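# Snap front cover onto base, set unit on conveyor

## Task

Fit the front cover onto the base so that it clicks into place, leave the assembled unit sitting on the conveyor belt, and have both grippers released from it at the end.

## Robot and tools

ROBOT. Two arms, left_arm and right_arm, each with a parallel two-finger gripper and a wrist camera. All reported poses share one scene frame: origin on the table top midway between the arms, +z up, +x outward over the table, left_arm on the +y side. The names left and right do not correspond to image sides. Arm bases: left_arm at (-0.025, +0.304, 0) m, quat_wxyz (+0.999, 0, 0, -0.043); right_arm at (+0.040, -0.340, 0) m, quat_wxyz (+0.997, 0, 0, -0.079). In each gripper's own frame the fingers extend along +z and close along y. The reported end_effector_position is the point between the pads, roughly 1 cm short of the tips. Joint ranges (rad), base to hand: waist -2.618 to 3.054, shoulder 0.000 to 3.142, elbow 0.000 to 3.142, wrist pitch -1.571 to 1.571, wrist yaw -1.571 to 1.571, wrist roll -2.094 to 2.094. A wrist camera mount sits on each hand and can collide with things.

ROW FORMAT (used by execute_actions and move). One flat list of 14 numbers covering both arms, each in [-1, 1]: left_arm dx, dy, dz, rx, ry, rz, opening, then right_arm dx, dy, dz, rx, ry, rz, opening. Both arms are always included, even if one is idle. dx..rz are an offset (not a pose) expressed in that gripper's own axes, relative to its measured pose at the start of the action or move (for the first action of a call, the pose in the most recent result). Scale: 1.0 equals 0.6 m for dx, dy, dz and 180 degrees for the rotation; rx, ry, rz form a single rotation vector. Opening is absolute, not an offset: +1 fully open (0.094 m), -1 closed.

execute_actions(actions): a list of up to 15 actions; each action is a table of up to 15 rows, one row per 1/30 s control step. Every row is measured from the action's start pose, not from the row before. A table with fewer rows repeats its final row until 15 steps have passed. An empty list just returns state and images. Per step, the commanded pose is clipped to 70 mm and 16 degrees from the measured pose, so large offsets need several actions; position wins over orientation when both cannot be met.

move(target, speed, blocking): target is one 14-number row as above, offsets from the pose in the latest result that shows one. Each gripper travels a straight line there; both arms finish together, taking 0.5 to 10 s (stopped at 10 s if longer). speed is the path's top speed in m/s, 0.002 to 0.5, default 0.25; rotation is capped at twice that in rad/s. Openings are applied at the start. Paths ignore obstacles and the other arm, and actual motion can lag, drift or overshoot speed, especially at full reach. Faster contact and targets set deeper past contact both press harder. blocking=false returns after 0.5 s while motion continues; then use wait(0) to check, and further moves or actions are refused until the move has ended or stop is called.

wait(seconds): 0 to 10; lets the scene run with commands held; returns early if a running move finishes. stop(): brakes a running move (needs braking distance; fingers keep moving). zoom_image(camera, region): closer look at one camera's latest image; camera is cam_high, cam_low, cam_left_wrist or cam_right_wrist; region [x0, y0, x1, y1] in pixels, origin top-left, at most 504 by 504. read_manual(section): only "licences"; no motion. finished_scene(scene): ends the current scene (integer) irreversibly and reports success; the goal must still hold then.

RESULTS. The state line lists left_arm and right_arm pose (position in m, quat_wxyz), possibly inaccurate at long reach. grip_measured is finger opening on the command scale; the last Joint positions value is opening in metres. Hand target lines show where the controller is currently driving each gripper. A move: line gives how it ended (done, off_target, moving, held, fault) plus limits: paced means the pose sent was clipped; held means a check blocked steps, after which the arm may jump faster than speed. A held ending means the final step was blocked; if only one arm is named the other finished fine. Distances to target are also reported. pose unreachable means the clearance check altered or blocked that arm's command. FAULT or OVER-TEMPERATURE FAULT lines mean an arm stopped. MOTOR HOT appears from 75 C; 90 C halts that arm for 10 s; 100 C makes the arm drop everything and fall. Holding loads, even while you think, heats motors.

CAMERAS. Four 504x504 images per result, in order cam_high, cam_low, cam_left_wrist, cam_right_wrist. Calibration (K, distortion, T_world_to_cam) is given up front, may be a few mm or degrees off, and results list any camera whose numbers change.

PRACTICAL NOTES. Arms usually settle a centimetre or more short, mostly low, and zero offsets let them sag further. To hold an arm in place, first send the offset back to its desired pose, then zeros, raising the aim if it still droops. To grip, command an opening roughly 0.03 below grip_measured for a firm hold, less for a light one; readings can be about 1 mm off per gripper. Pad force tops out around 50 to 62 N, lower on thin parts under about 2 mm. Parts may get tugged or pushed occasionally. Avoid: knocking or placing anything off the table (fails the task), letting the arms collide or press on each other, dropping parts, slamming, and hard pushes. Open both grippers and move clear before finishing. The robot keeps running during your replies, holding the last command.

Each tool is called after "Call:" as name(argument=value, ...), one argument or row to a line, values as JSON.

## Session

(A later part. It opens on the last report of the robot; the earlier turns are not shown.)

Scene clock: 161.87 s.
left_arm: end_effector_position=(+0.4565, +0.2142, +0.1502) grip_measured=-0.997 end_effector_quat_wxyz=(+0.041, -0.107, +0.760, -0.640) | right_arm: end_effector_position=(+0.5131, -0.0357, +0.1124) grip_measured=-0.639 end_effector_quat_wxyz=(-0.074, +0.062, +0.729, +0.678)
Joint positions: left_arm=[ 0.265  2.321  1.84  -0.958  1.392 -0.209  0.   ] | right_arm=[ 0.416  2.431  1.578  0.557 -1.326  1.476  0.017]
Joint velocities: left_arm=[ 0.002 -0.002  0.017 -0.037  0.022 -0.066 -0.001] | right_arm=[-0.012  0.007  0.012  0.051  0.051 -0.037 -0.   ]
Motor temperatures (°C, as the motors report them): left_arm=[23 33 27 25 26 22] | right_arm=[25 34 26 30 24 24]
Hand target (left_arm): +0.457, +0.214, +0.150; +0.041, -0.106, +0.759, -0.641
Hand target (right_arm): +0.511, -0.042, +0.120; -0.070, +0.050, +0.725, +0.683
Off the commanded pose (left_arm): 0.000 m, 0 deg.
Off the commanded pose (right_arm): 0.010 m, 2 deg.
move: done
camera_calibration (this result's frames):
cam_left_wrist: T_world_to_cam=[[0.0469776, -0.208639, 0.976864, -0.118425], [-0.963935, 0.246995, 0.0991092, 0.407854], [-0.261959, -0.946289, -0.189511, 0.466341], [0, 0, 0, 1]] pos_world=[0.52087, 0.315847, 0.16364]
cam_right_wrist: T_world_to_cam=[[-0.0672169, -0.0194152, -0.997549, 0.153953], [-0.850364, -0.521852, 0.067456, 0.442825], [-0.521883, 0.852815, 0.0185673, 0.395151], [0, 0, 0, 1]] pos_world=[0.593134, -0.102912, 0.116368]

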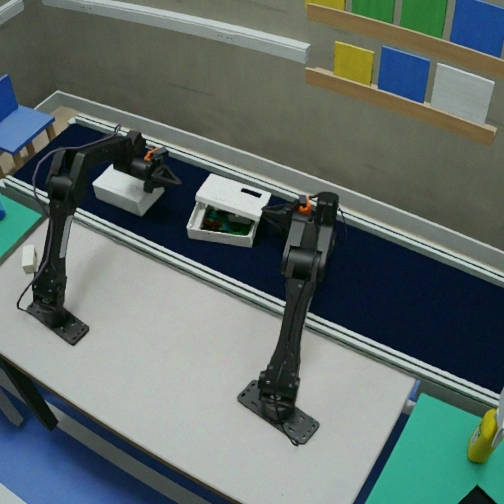

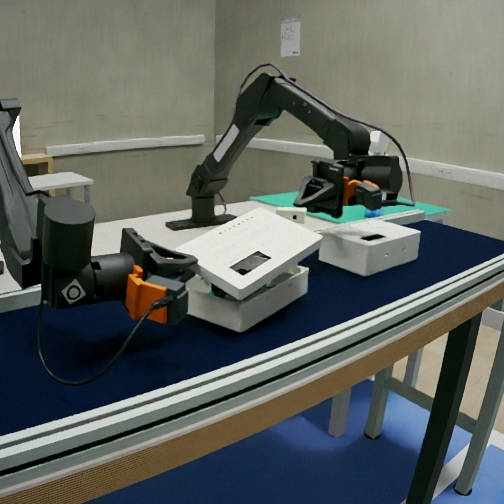

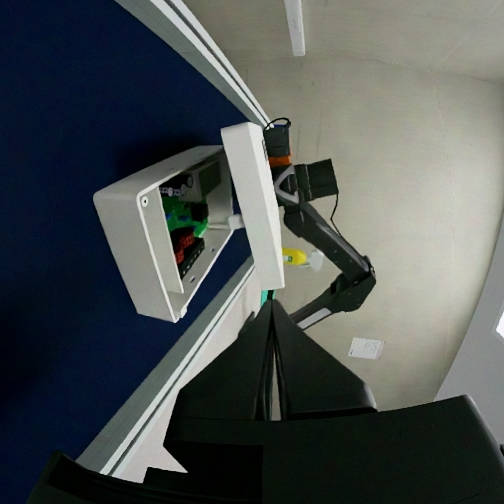

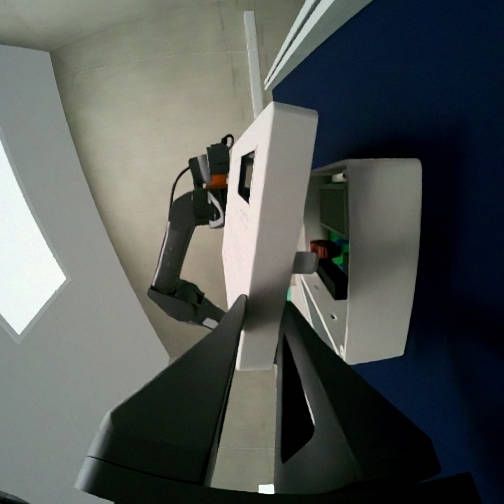

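Call:
move(
  target=[0,0,0,0,0,0,-1, 0.02,0.0,0.03,0.07,0,-0.06,-0.75],
  speed=0.06,
)

Scene clock: 164.93 s.
left_arm: end_effector_position=(+0.4566, +0.2143, +0.1499) grip_measured=-0.997 end_effector_quat_wxyz=(+0.040, -0.108, +0.760, -0.640) | right_arm: end_effector_position=(+0.5016, -0.0266, +0.0942) grip_measured=-0.639 end_effector_quat_wxyz=(-0.027, +0.007, +0.806, +0.592)
Joint positions: left_arm=[ 0.265  2.321  1.84  -0.958  1.39  -0.211  0.   ] | right_arm=[ 0.454  2.388  1.752 -0.25  -1.175  0.778  0.017]
Joint velocities: left_arm=[ 0.002  0.012 -0.007  0.022 -0.007 -0.022 -0.   ] | right_arm=[-0.017 -0.012  0.007 -0.051  0.007 -0.11  -0.   ]
Motor temperatures (°C, as the motors report them): left_arm=[23 33 27 25 26 22] | right_arm=[25 34 27 30 24 24]
Hand target (left_arm): +0.457, +0.214, +0.150; +0.041, -0.107, +0.759, -0.640
Hand target (right_arm): +0.500, -0.019, +0.113; -0.017, -0.017, +0.803, +0.596
Off the commanded pose (left_arm): 0.000 m, 0 deg.
Off the commanded pose (right_arm): 0.021 m, 3 deg.
move: off_target (right_arm)
camera_calibration (this result's frames):
cam_left_wrist: T_world_to_cam=[[0.0487769, -0.209773, 0.976533, -0.118685], [-0.963877, 0.246423, 0.10108, 0.407692], [-0.261844, -0.946187, -0.190176, 0.466374], [0, 0, 0, 1]] pos_world=[0.520872, 0.315915, 0.163383]
cam_right_wrist: T_world_to_cam=[[0.0808592, -0.243871, -0.966431, 0.0520884], [-0.838208, -0.541287, 0.0664581, 0.432557], [-0.539323, 0.804696, -0.248182, 0.414291], [0, 0, 0, 1]] pos_world=[0.581797, -0.0865387, 0.124413]

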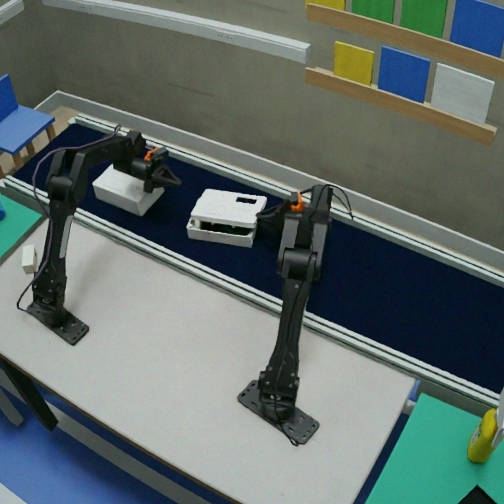

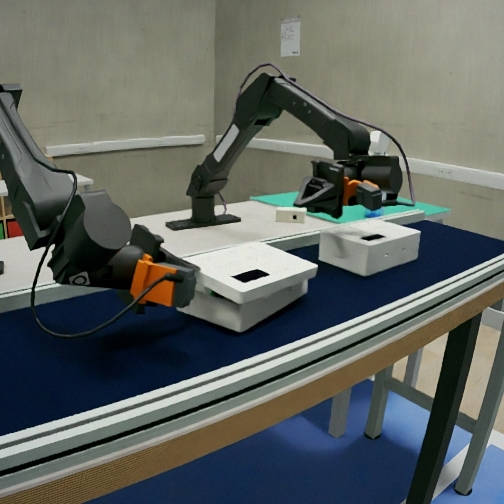

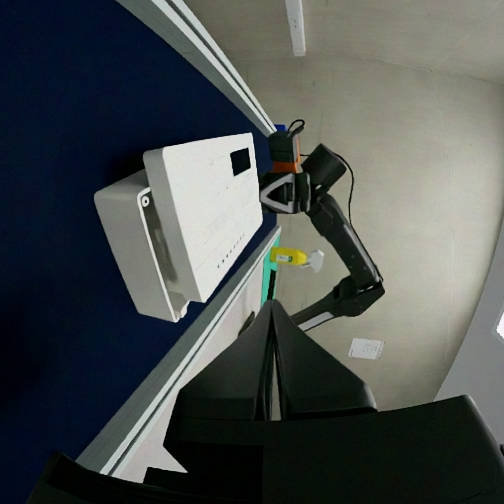

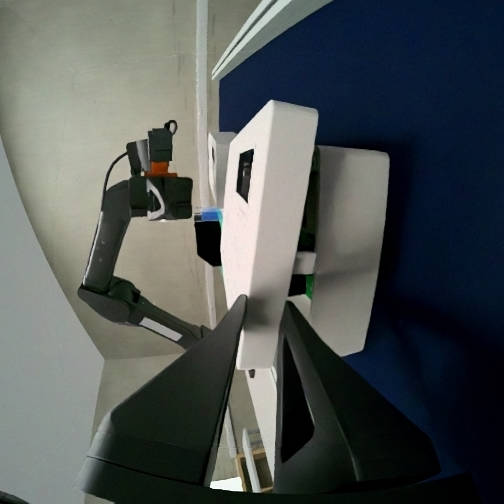

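Call:
move(
  target=[0,0,0,0,0,0,-1, 0.03,0.055,0.02,-0.025,0.01,0,-0.75],
  speed=0.05,
)

Scene clock: 166.53 s.
left_arm: end_effector_position=(+0.4566, +0.2143, +0.1496) grip_measured=-0.997 end_effector_quat_wxyz=(+0.040, -0.108, +0.760, -0.639) | right_arm: end_effector_position=(+0.4946, -0.0109, +0.1069) grip_measured=-0.639 end_effector_quat_wxyz=(-0.037, +0.022, +0.793, +0.608)
Joint positions: left_arm=[ 0.265  2.321  1.84  -0.958  1.388 -0.213  0.   ] | right_arm=[ 0.486  2.351  1.679 -0.073 -1.18   0.953  0.017]
Joint velocities: left_arm=[-0.002  0.007 -0.032  0.051  0.007 -0.022  0.001] | right_arm=[-0.002 -0.007 -0.027  0.037 -0.066 -0.022 -0.   ]
Motor temperatures (°C, as the motors report them): left_arm=[23 33 27 25 26 22] | right_arm=[25 35 27 30 24 24]
Hand target (left_arm): +0.457, +0.214, +0.150; +0.040, -0.108, +0.760, -0.640
Hand target (right_arm): +0.485, -0.006, +0.124; -0.039, -0.002, +0.781, +0.623
Off the commanded pose (left_arm): 0.000 m, 0 deg.
Off the commanded pose (right_arm): 0.020 m, 3 deg.
move: off_target (right_arm)
camera_calibration (this result's frames):
cam_left_wrist: T_world_to_cam=[[0.0506528, -0.211267, 0.976115, -0.118822], [-0.963821, 0.245761, 0.103206, 0.407538], [-0.261695, -0.946028, -0.191175, 0.466431], [0, 0, 0, 1]] pos_world=[0.520875, 0.315996, 0.163093]
cam_right_wrist: T_world_to_cam=[[0.0441842, -0.204987, -0.977767, 0.08848], [-0.843374, -0.532279, 0.0734801, 0.43627], [-0.535508, 0.821376, -0.196399, 0.393817], [0, 0, 0, 1]] pos_world=[0.574921, -0.0731174, 0.131801]

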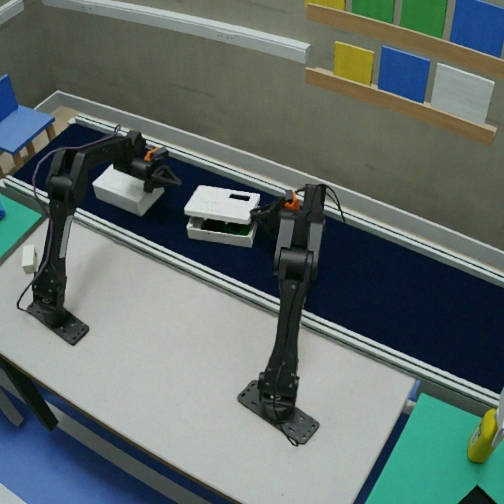

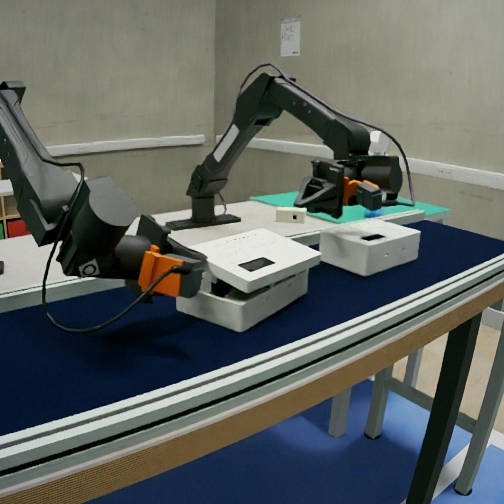

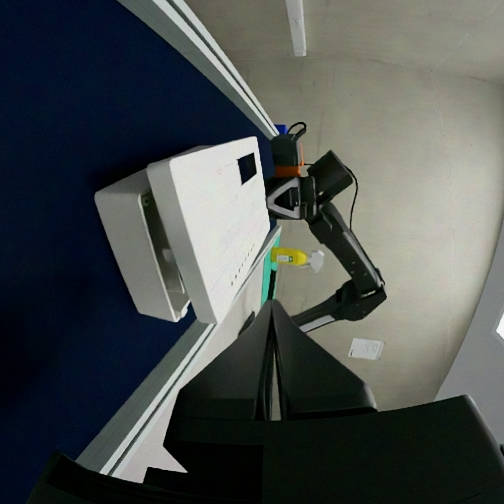

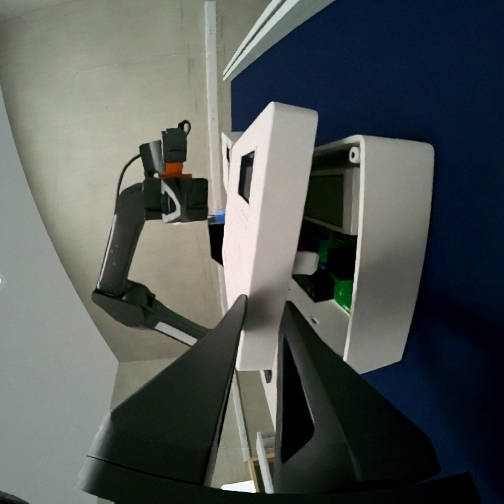

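Call:
move(
  target=[0,0,0,0,0,0,-1, 0.035,0.012,0.0,-0.01,0.01,0,-0.75],
  speed=0.04,
)

Scene clock: 167.57 s.
left_arm: end_effector_position=(+0.4566, +0.2144, +0.1493) grip_measured=-0.997 end_effector_quat_wxyz=(+0.040, -0.109, +0.761, -0.639) | right_arm: end_effector_position=(+0.4852, -0.0145, +0.1009) grip_measured=-0.639 end_effector_quat_wxyz=(-0.043, +0.035, +0.793, +0.606)
Joint positions: left_arm=[ 0.265  2.321  1.84  -0.958  1.387 -0.214  0.   ] | right_arm=[ 0.486  2.322  1.6   -0.02  -1.175  0.985  0.017]
Joint velocities: left_arm=[-0.002  0.002  0.007  0.051 -0.007 -0.007  0.   ] | right_arm=[-0.012 -0.002 -0.032  0.007 -0.022  0.066 -0.   ]
Motor temperatures (°C, as the motors report them): left_arm=[23 33 27 25 26 22] | right_arm=[25 35 26 30 24 24]
Hand target (left_arm): +0.457, +0.214, +0.150; +0.040, -0.108, +0.760, -0.639
Hand target (right_arm): +0.475, -0.009, +0.116; -0.049, +0.013, +0.783, +0.620
Off the commanded pose (left_arm): 0.000 m, 0 deg.
Off the commanded pose (right_arm): 0.019 m, 3 deg.
move: off_target (right_arm)
camera_calibration (this result's frames):
cam_left_wrist: T_world_to_cam=[[0.0520789, -0.212475, 0.975778, -0.118895], [-0.963778, 0.245238, 0.104839, 0.407425], [-0.261573, -0.945892, -0.192007, 0.466479], [0, 0, 0, 1]] pos_world=[0.520878, 0.31606, 0.162868]
cam_right_wrist: T_world_to_cam=[[0.0160931, -0.208671, -0.977853, 0.0959301], [-0.847744, -0.521402, 0.0973139, 0.42671], [-0.530161, 0.827403, -0.185291, 0.386938], [0, 0, 0, 1]] pos_world=[0.565337, -0.077649, 0.123977]

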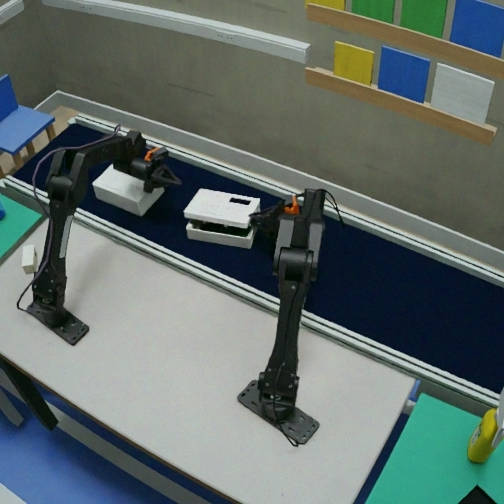

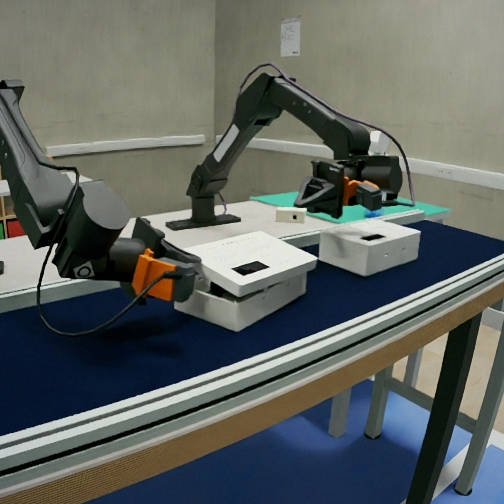

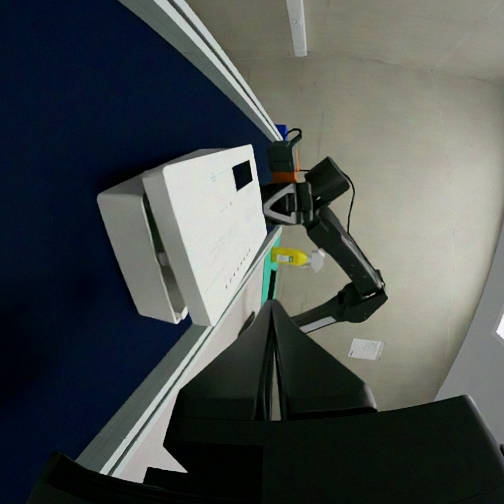

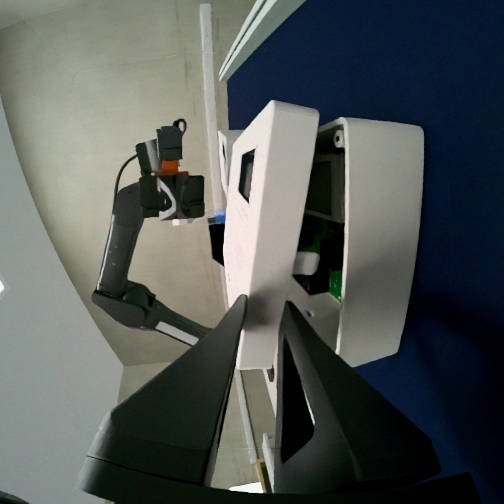

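Call:
zoom_image(
  camera="cam_low",
  region=[130, 200, 350, 350],
)

Call:
zoom_image(
  camera="cam_high",
  region=[150, 160, 310, 270],
)

Region (130, 200, 350, 350) of cam_low's 504x504 image, scaled by 2.291, with more detail than that image has; it fills the top 344 rows of this view, and the rest is white.

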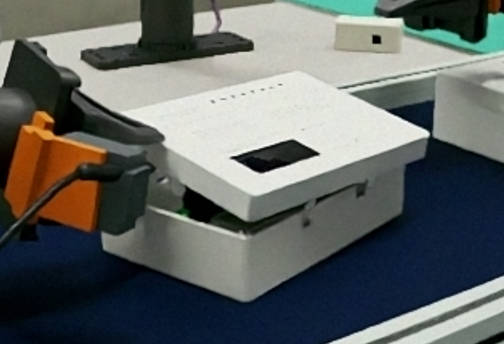

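Region (150, 160, 310, 270) of cam_high's 504x504 image, scaled by 3.150, with more detail than that image has; it fills the top 346 rows of this view, and the rest is white.

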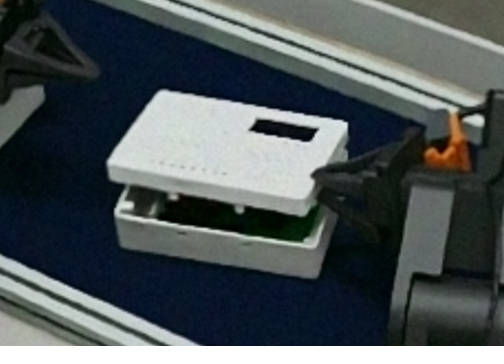

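Call:
move(
  target=[0,0,0,0,0,0,-1, 0.025,0.034,-0.02,-0.015,0.035,-0.05,-0.75],
  speed=0.04,
)

Scene clock: 170.80 s.
left_arm: end_effector_position=(+0.4566, +0.2145, +0.1491) grip_measured=-0.997 end_effector_quat_wxyz=(+0.039, -0.110, +0.761, -0.638) | right_arm: end_effector_position=(+0.4692, -0.0180, +0.1101) grip_measured=-0.639 end_effector_quat_wxyz=(-0.042, -0.039, +0.789, +0.612)
Joint positions: left_arm=[ 0.265  2.321  1.84  -0.958  1.385 -0.215  0.   ] | right_arm=[ 0.48   2.322  1.664 -0.244 -1.25   0.714  0.017]
Joint velocities: left_arm=[-0.017  0.002  0.007 -0.007 -0.037 -0.007  0.   ] | right_arm=[-0.017 -0.007  0.017 -0.022  0.007 -0.125  0.   ]
Motor temperatures (°C, as the motors report them): left_arm=[23 33 27 25 26 22] | right_arm=[25 35 27 30 24 24]
Hand target (left_arm): +0.457, +0.214, +0.149; +0.040, -0.109, +0.761, -0.639
Hand target (right_arm): +0.473, -0.021, +0.125; -0.036, -0.058, +0.775, +0.628
Off the commanded pose (left_arm): 0.000 m, 0 deg.
Off the commanded pose (right_arm): 0.016 m, 3 deg.
move: off_target (right_arm)
camera_calibration (this result's frames):
cam_left_wrist: T_world_to_cam=[[0.0538781, -0.213605, 0.975433, -0.119153], [-0.96371, 0.244652, 0.106806, 0.407266], [-0.261456, -0.94579, -0.192672, 0.466511], [0, 0, 0, 1]] pos_world=[0.520878, 0.316131, 0.162611]
cam_right_wrist: T_world_to_cam=[[0.127643, -0.180475, -0.975262, 0.0522818], [-0.787311, -0.616458, 0.0110336, 0.389857], [-0.603199, 0.766426, -0.220776, 0.42014], [0, 0, 0, 1]] pos_world=[0.553693, -0.07224, 0.139444]

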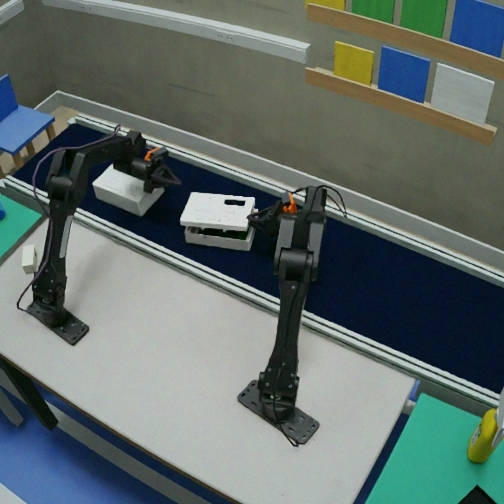

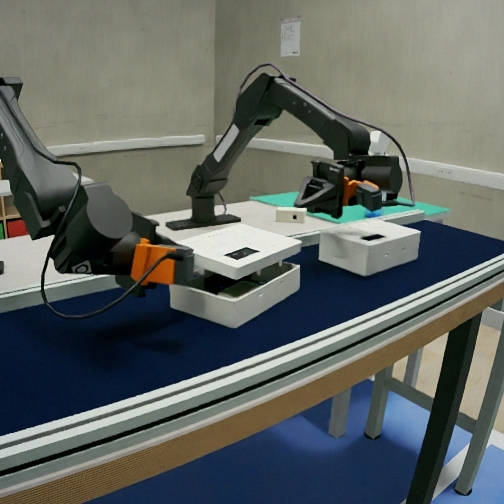

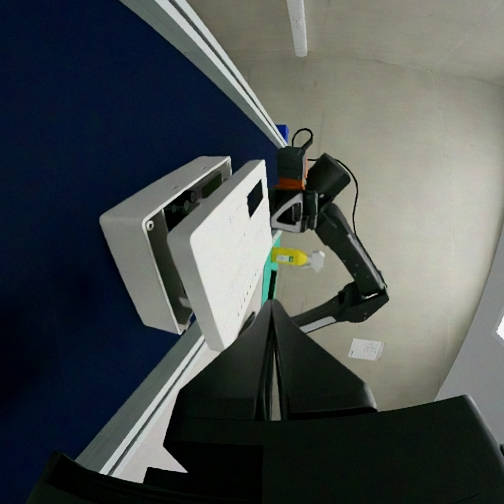

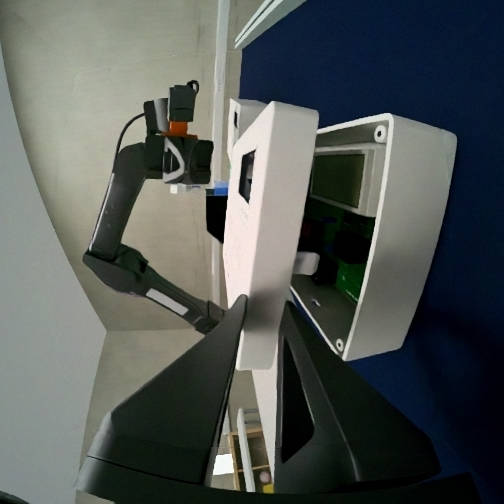

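Call:
zoom_image(
  camera="cam_low",
  region=[130, 200, 350, 350],
)

Call:
zoom_image(
  camera="cam_high",
  region=[150, 160, 310, 270],
)

Region (130, 200, 350, 350) of cam_low's 504x504 image, scaled by 2.291, with more detail than that image has; it fills the top 344 rows of this view, and the rest is white.

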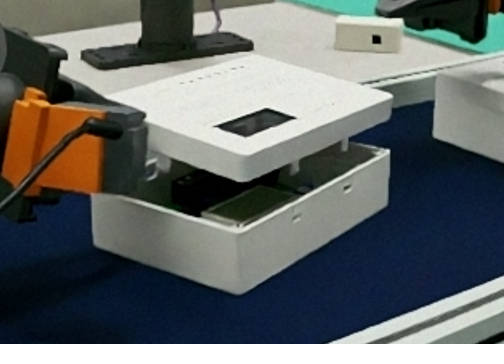

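Region (150, 160, 310, 270) of cam_high's 504x504 image, scaled by 3.150, with more detail than that image has; it fills the top 346 rows of this view, and the rest is white.

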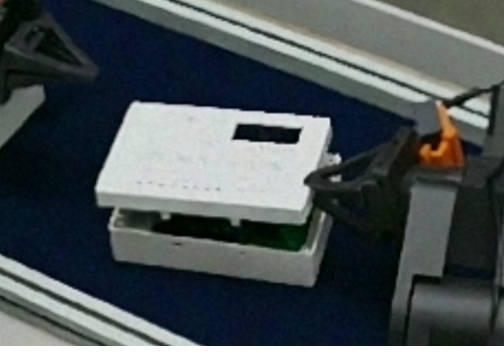

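Call:
move(
  target=[0,0,0,0,0,0,-1, -0.007,0.012,-0.024,-0.015,0.015,-0.01,-0.75],
  speed=0.03,
)

Call:
zoom_image(
  camera="cam_low",
  region=[130, 200, 350, 350],
)

Call:
zoom_image(
  camera="cam_high",
  region=[150, 160, 310, 270],
)

Scene clock: 172.93 s.
left_arm: end_effector_position=(+0.4567, +0.2145, +0.1488) grip_measured=-0.997 end_effector_quat_wxyz=(+0.039, -0.110, +0.762, -0.637) | right_arm: end_effector_position=(+0.4718, -0.0273, +0.1057) grip_measured=-0.639 end_effector_quat_wxyz=(-0.053, -0.044, +0.787, +0.613)
Joint positions: left_arm=[ 0.265  2.321  1.84  -0.958  1.384 -0.217  0.   ] | right_arm=[ 0.458  2.361  1.733 -0.389 -1.28   0.604  0.017]
Joint velocities: left_arm=[-0.007  0.007 -0.027  0.037 -0.051 -0.022  0.   ] | right_arm=[-0.002  0.022  0.012 -0.081 -0.066 -0.11  -0.001]
Motor temperatures (°C, as the motors report them): left_arm=[23 33 27 25 26 22] | right_arm=[25 34 27 30 24 24]
Hand target (left_arm): +0.457, +0.214, +0.149; +0.039, -0.110, +0.761, -0.638
Hand target (right_arm): +0.475, -0.030, +0.120; -0.050, -0.062, +0.772, +0.631
Off the commanded pose (left_arm): 0.000 m, 0 deg.
Off the commanded pose (right_arm): 0.015 m, 4 deg.
move: off_target (right_arm)
camera_calibration (this result's frames):
cam_left_wrist: T_world_to_cam=[[0.0556774, -0.214733, 0.975084, -0.119412], [-0.96364, 0.244062, 0.108771, 0.407107], [-0.261338, -0.945687, -0.193337, 0.466542], [0, 0, 0, 1]] pos_world=[0.520878, 0.316201, 0.162355]
cam_right_wrist: T_world_to_cam=[[0.121385, -0.175618, -0.976946, 0.0492429], [-0.773292, -0.633799, 0.0178521, 0.378453], [-0.622323, 0.753297, -0.212738, 0.435662], [0, 0, 0, 1]] pos_world=[0.557799, -0.079672, 0.134033]

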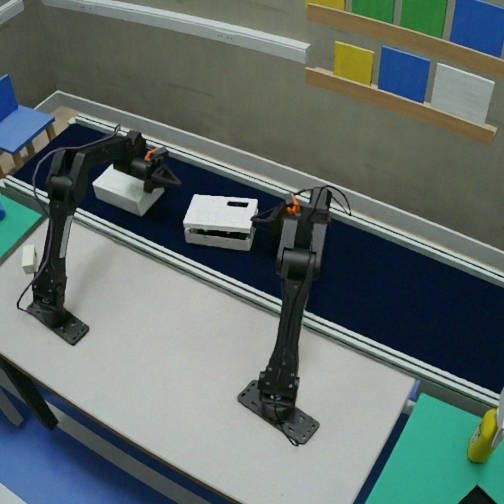

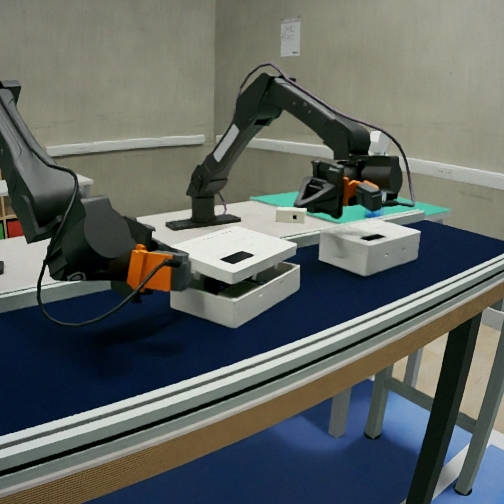

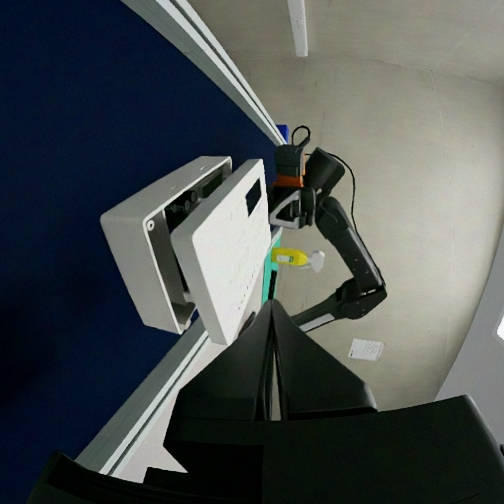

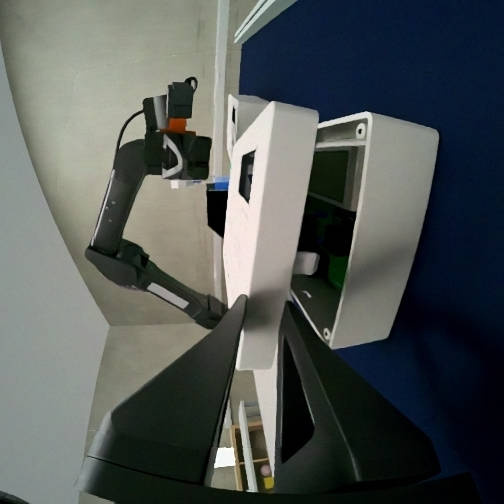

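Region (130, 200, 350, 350) of cam_low's 504x504 image, scaled by 2.291, with more detail than that image has; it fills the top 344 rows of this view, and the rest is white.

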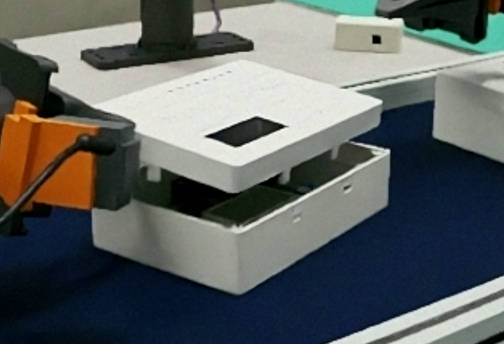

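Region (150, 160, 310, 270) of cam_high's 504x504 image, scaled by 3.150, with more detail than that image has; it fills the top 346 rows of this view, and the rest is white.

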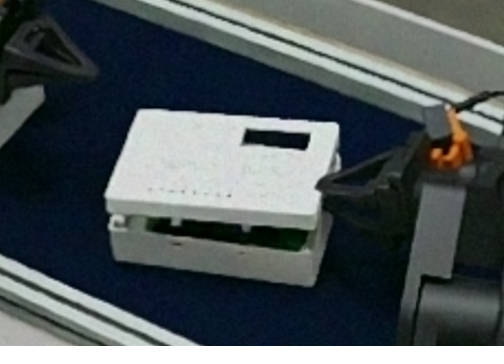

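Call:
move(
  target=[0,0,0,0,0,0,-1, -0.017,0.02,0.003,-0.018,0.008,-0.01,-0.75],
  speed=0.03,
)

Call:
zoom_image(
  camera="cam_low",
  region=[130, 200, 350, 350],
)

Call:
zoom_image(
  camera="cam_high",
  region=[150, 160, 310, 270],
)

Scene clock: 174.60 s.
left_arm: end_effector_position=(+0.4567, +0.2146, +0.1485) grip_measured=-0.997 end_effector_quat_wxyz=(+0.038, -0.111, +0.762, -0.637) | right_arm: end_effector_position=(+0.4786, -0.0248, +0.0999) grip_measured=-0.639 end_effector_quat_wxyz=(-0.059, -0.041, +0.786, +0.614)
Joint positions: left_arm=[ 0.265  2.321  1.84  -0.958  1.382 -0.218  0.   ] | right_arm=[ 0.458  2.403  1.781 -0.399 -1.286  0.612  0.017]
Joint velocities: left_arm=[-0.007 -0.007  0.012 -0.007  0.081 -0.037  0.001] | right_arm=[-0.022  0.007  0.002 -0.037 -0.066 -0.007  0.   ]
Motor temperatures (°C, as the motors report them): left_arm=[23 33 27 25 26 22] | right_arm=[25 34 27 30 24 24]
Hand target (left_arm): +0.457, +0.215, +0.149; +0.039, -0.110, +0.762, -0.637
Hand target (right_arm): +0.481, -0.022, +0.116; -0.054, -0.063, +0.769, +0.634
Off the commanded pose (left_arm): 0.000 m, 0 deg.
Off the commanded pose (right_arm): 0.017 m, 4 deg.
move: off_target (right_arm)
camera_calibration (this result's frames):
cam_left_wrist: T_world_to_cam=[[0.0571035, -0.215938, 0.974736, -0.119484], [-0.96359, 0.243528, 0.1104, 0.406996], [-0.261215, -0.94555, -0.194169, 0.466588], [0, 0, 0, 1]] pos_world=[0.52088, 0.316267, 0.16213]
cam_right_wrist: T_world_to_cam=[[0.108272, -0.17294, -0.978963, 0.0497226], [-0.772304, -0.634691, 0.0267063, 0.383988], [-0.625958, 0.753166, -0.202281, 0.437538], [0, 0, 0, 1]] pos_world=[0.565052, -0.0772259, 0.126927]

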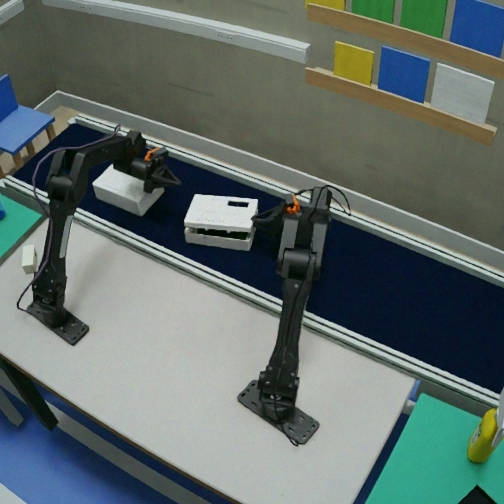

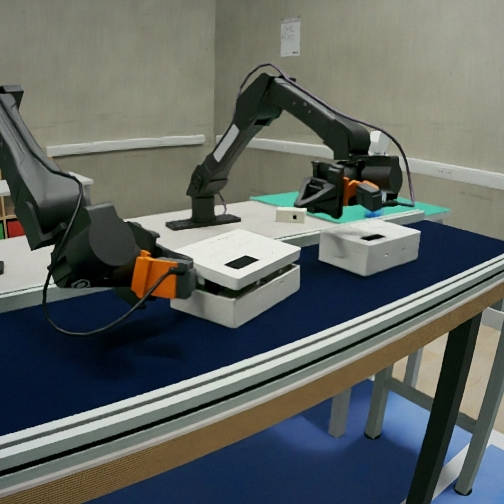

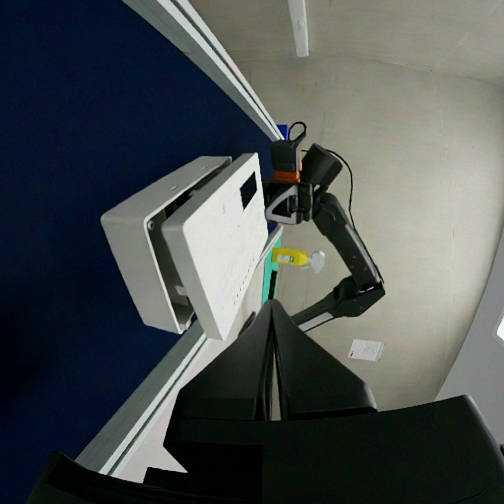

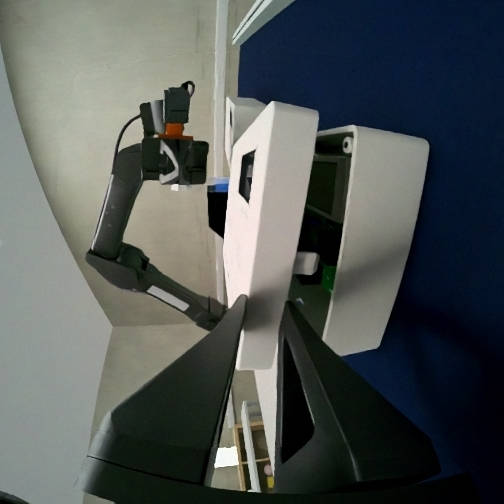

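Region (130, 200, 350, 350) of cam_low's 504x504 image, scaled by 2.291, with more detail than that image has; it fills the top 344 rows of this view, and the rest is white.

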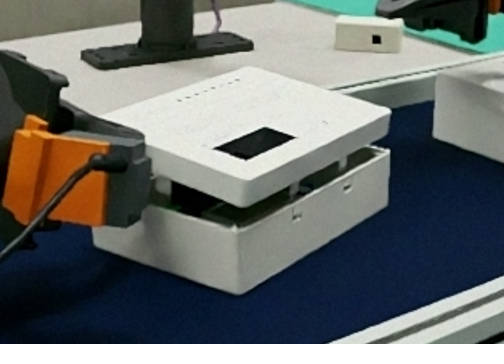

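Region (150, 160, 310, 270) of cam_high's 504x504 image, scaled by 3.150, with more detail than that image has; it fills the top 346 rows of this view, and the rest is white.

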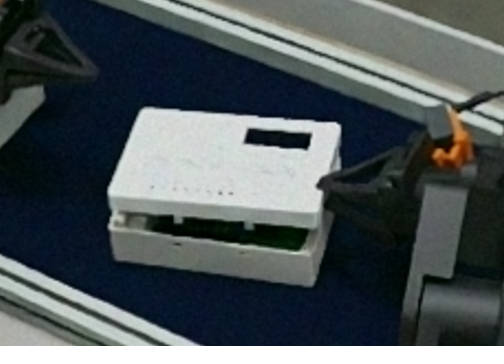

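Call:
move(
  target=[0,0,0,0,0,0,-1, 0,0.02,-0.005,0,0,0,-0.2],
  speed=0.03,
)

Call:
move(
  target=[0,0,0,0,0,0,-1, 0,0.0,-0.08,0,0,0,-0.2],
  speed=0.08,
)

Call:
zoom_image(
  camera="cam_low",
  region=[130, 200, 350, 350],
)

Call:
zoom_image(
  camera="cam_high",
  region=[150, 160, 310, 270],
)

Scene clock: 175.63 s.
left_arm: end_effector_position=(+0.4567, +0.2146, +0.1483) grip_measured=-0.997 end_effector_quat_wxyz=(+0.038, -0.112, +0.762, -0.636) | right_arm: end_effector_position=(+0.4770, -0.0255, +0.0980) grip_measured=-0.202 end_effector_quat_wxyz=(-0.066, -0.034, +0.788, +0.611)
Joint positions: left_arm=[ 0.265  2.321  1.84  -0.958  1.381 -0.219  0.   ] | right_arm=[ 0.458  2.404  1.781 -0.418 -1.284  0.613  0.037]
Joint velocities: left_arm=[-0.002  0.022 -0.017 -0.037  0.022  0.007  0.001] | right_arm=[-0.032 -0.012 -0.007 -0.037 -0.051 -0.081 -0.   ]
Motor temperatures (°C, as the motors report them): left_arm=[23 33 27 25 26 22] | right_arm=[25 34 27 30 24 24]
Hand target (left_arm): +0.457, +0.215, +0.149; +0.038, -0.111, +0.762, -0.637
Hand target (right_arm): +0.479, -0.025, +0.112; -0.059, -0.040, +0.786, +0.614
Off the commanded pose (left_arm): 0.000 m, 0 deg.
Off the commanded pose (right_arm): 0.014 m, 1 deg.
move: off_target (right_arm)
camera_calibration (this result's frames):
cam_left_wrist: T_world_to_cam=[[0.0589027, -0.217063, 0.974379, -0.119743], [-0.963514, 0.242929, 0.112363, 0.406838], [-0.261095, -0.945447, -0.194834, 0.466619], [0, 0, 0, 1]] pos_world=[0.52088, 0.316338, 0.161874]
cam_right_wrist: T_world_to_cam=[[0.0889426, -0.180805, -0.979489, 0.0570137], [-0.772511, -0.633279, 0.0467494, 0.38051], [-0.628742, 0.752508, -0.195999, 0.437281], [0, 0, 0, 1]] pos_world=[0.563814, -0.0777807, 0.123762]

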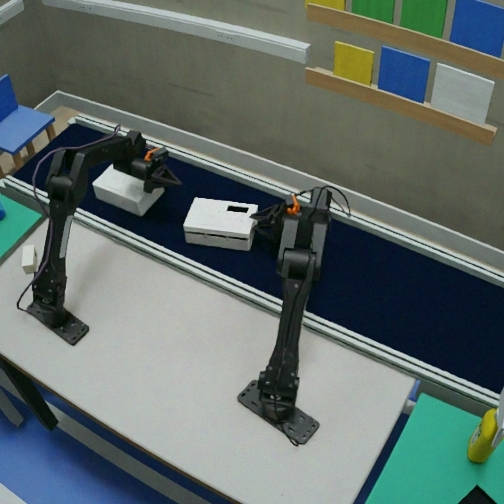

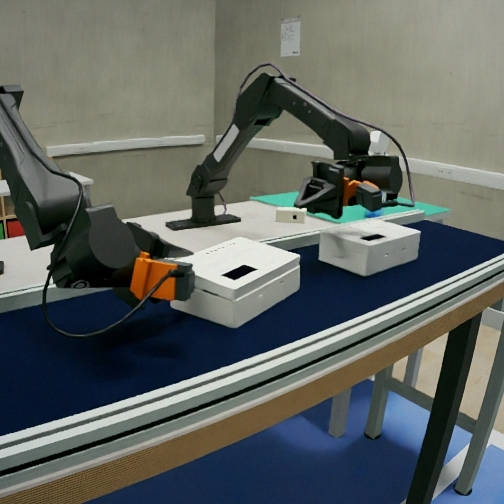

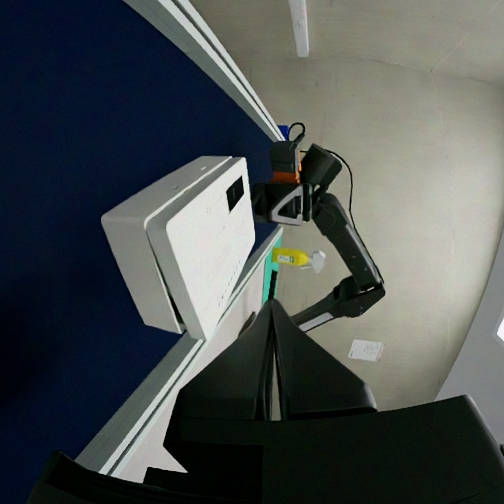

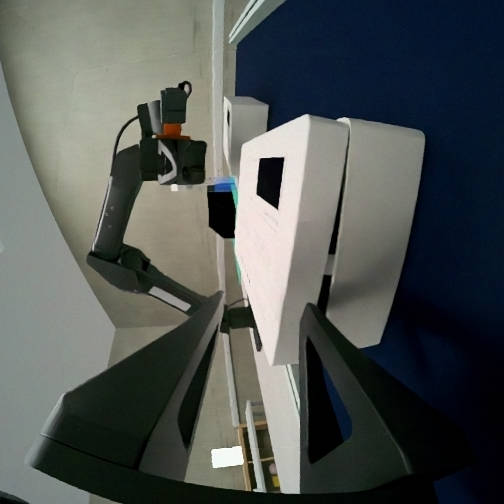

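Scene clock: 177.03 s.
left_arm: end_effector_position=(+0.4567, +0.2147, +0.1480) grip_measured=-0.997 end_effector_quat_wxyz=(+0.038, -0.112, +0.763, -0.636) | right_arm: end_effector_position=(+0.4798, -0.0715, +0.1009) grip_measured=-0.202 end_effector_quat_wxyz=(-0.072, -0.024, +0.797, +0.599)
Joint positions: left_arm=[ 0.265  2.321  1.84  -0.958  1.379 -0.221  0.   ] | right_arm=[ 0.366  2.431  1.899 -0.835 -1.289  0.301  0.037]
Joint velocities: left_arm=[ 0.002 -0.002  0.002 -0.007 -0.037  0.037  0.   ] | right_arm=[-0.032  0.017  0.027 -0.081  0.007 -0.095 -0.   ]
Motor temperatures (°C, as the motors report them): left_arm=[23 33 27 25 26 22] | right_arm=[25 34 27 30 24 24]
Hand target (left_arm): +0.457, +0.215, +0.148; +0.038, -0.112, +0.762, -0.636
Hand target (right_arm): +0.483, -0.072, +0.109; -0.066, -0.033, +0.789, +0.610
Off the commanded pose (left_arm): 0.000 m, 0 deg.
Off the commanded pose (right_arm): 0.010 m, 2 deg.
move: done
camera_calibration (this result's frames):
cam_left_wrist: T_world_to_cam=[[0.0607018, -0.218186, 0.974018, -0.120001], [-0.963435, 0.242326, 0.114325, 0.406682], [-0.260974, -0.945343, -0.195498, 0.466649], [0, 0, 0, 1]] pos_world=[0.520879, 0.316411, 0.161618]
cam_right_wrist: T_world_to_cam=[[0.0683495, -0.212581, -0.97475, 0.0584261], [-0.776388, -0.624919, 0.0818468, 0.352306], [-0.626539, 0.75119, -0.207758, 0.474321], [0, 0, 0, 1]] pos_world=[0.566713, -0.123722, 0.12666]

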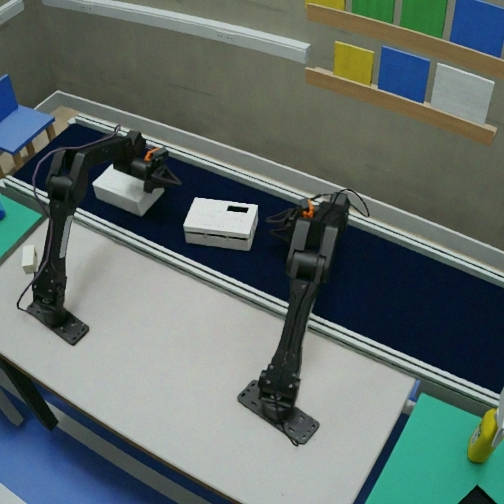

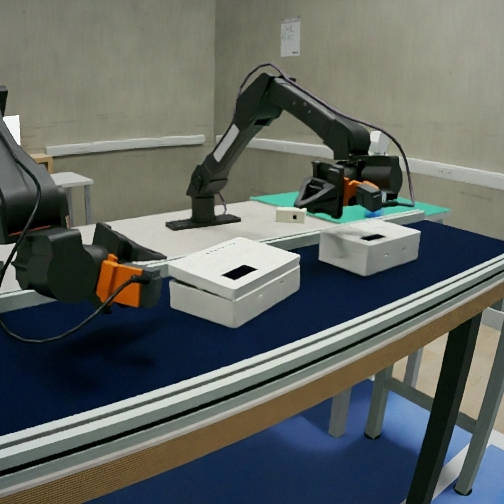

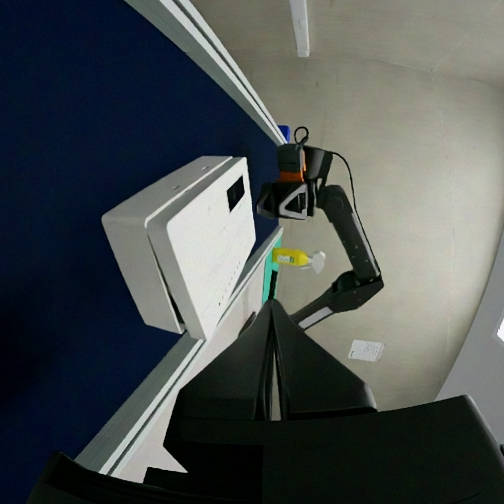

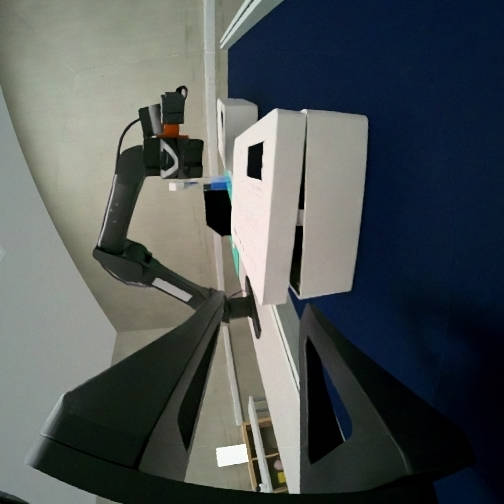

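Region (130, 200, 350, 350) of cam_low's 504x504 image, scaled by 2.291, with more detail than that image has; it fills the top 344 rows of this view, and the rest is white.

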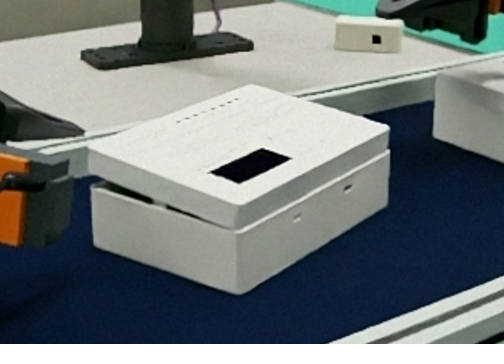

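Region (150, 160, 310, 270) of cam_high's 504x504 image, scaled by 3.150, with more detail than that image has; it fills the top 346 rows of this view, and the rest is white.

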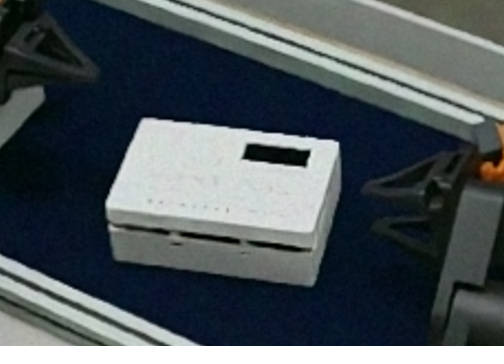

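Call:
move(
  target=[0,0,0,0,0,0,-1, 0,0.08,-0.022,0.3,0,0,-1],
  speed=0.3,
)

Scene clock: 179.47 s.
left_arm: end_effector_position=(+0.4568, +0.2147, +0.1478) grip_measured=-0.997 end_effector_quat_wxyz=(+0.037, -0.113, +0.763, -0.635) | right_arm: end_effector_position=(+0.4841, -0.0746, +0.1355) grip_measured=-0.986 end_effector_quat_wxyz=(+0.009, -0.036, +0.976, +0.213)
Joint positions: left_arm=[ 0.265  2.321  1.84  -0.958  1.378 -0.222  0.   ] | right_arm=[ 0.564  2.553  2.727 -1.563 -0.391  0.368  0.001]
Joint velocities: left_arm=[ 0.007  0.007  0.002 -0.051  0.007 -0.022 -0.002] | right_arm=[-0.017 -0.002 -0.022 -0.007  0.095 -0.007 -0.   ]
Motor temperatures (°C, as the motors report them): left_arm=[23 33 27 25 26 22] | right_arm=[25 35 27 29 24 24]
Hand target (left_arm): +0.457, +0.215, +0.148; +0.038, -0.112, +0.763, -0.636
Hand target (right_arm): +0.484, -0.073, +0.151; +0.027, -0.039, +0.975, +0.215
Off the commanded pose (left_arm): 0.000 m, 0 deg.
Off the commanded pose (right_arm): 0.016 m, 9 deg.
joint sent to its limit (right arm) — the command would take joint 4 (wrist pitch) past its lower limit, so that joint was sent only as far as its limit.
move: off_target (right_arm)
camera_calibration (this result's frames):
cam_left_wrist: T_world_to_cam=[[0.0621279, -0.219386, 0.973658, -0.120073], [-0.963378, 0.24178, 0.11595, 0.406573], [-0.260849, -0.945205, -0.196331, 0.466694], [0, 0, 0, 1]] pos_world=[0.52088, 0.316478, 0.161394]
cam_right_wrist: T_world_to_cam=[[0.198554, -0.867955, -0.455226, -0.0911193], [-0.841261, -0.389235, 0.375203, 0.360162], [-0.502849, 0.308466, -0.80746, 0.47487], [0, 0, 0, 1]] pos_world=[0.55987, -0.085381, 0.206825]

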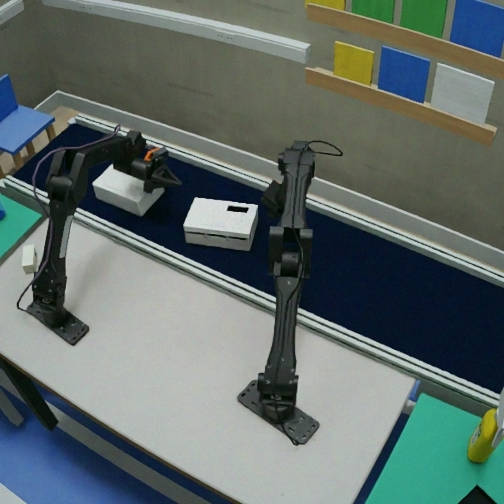

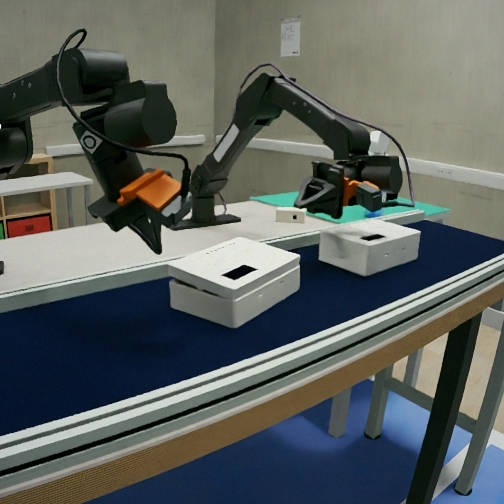

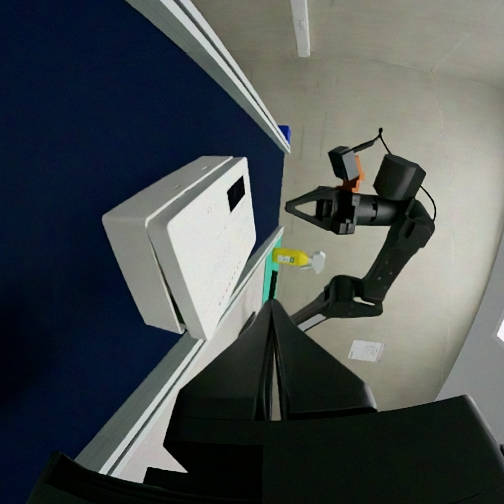

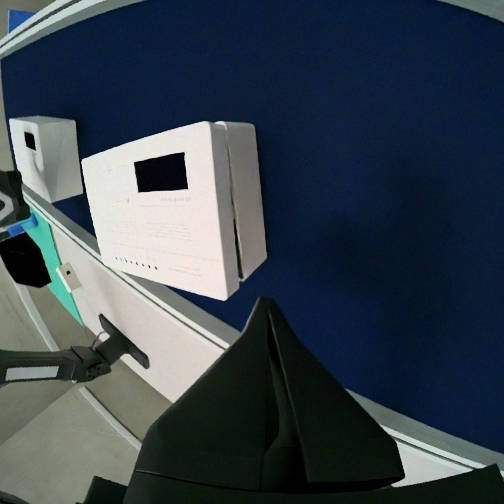

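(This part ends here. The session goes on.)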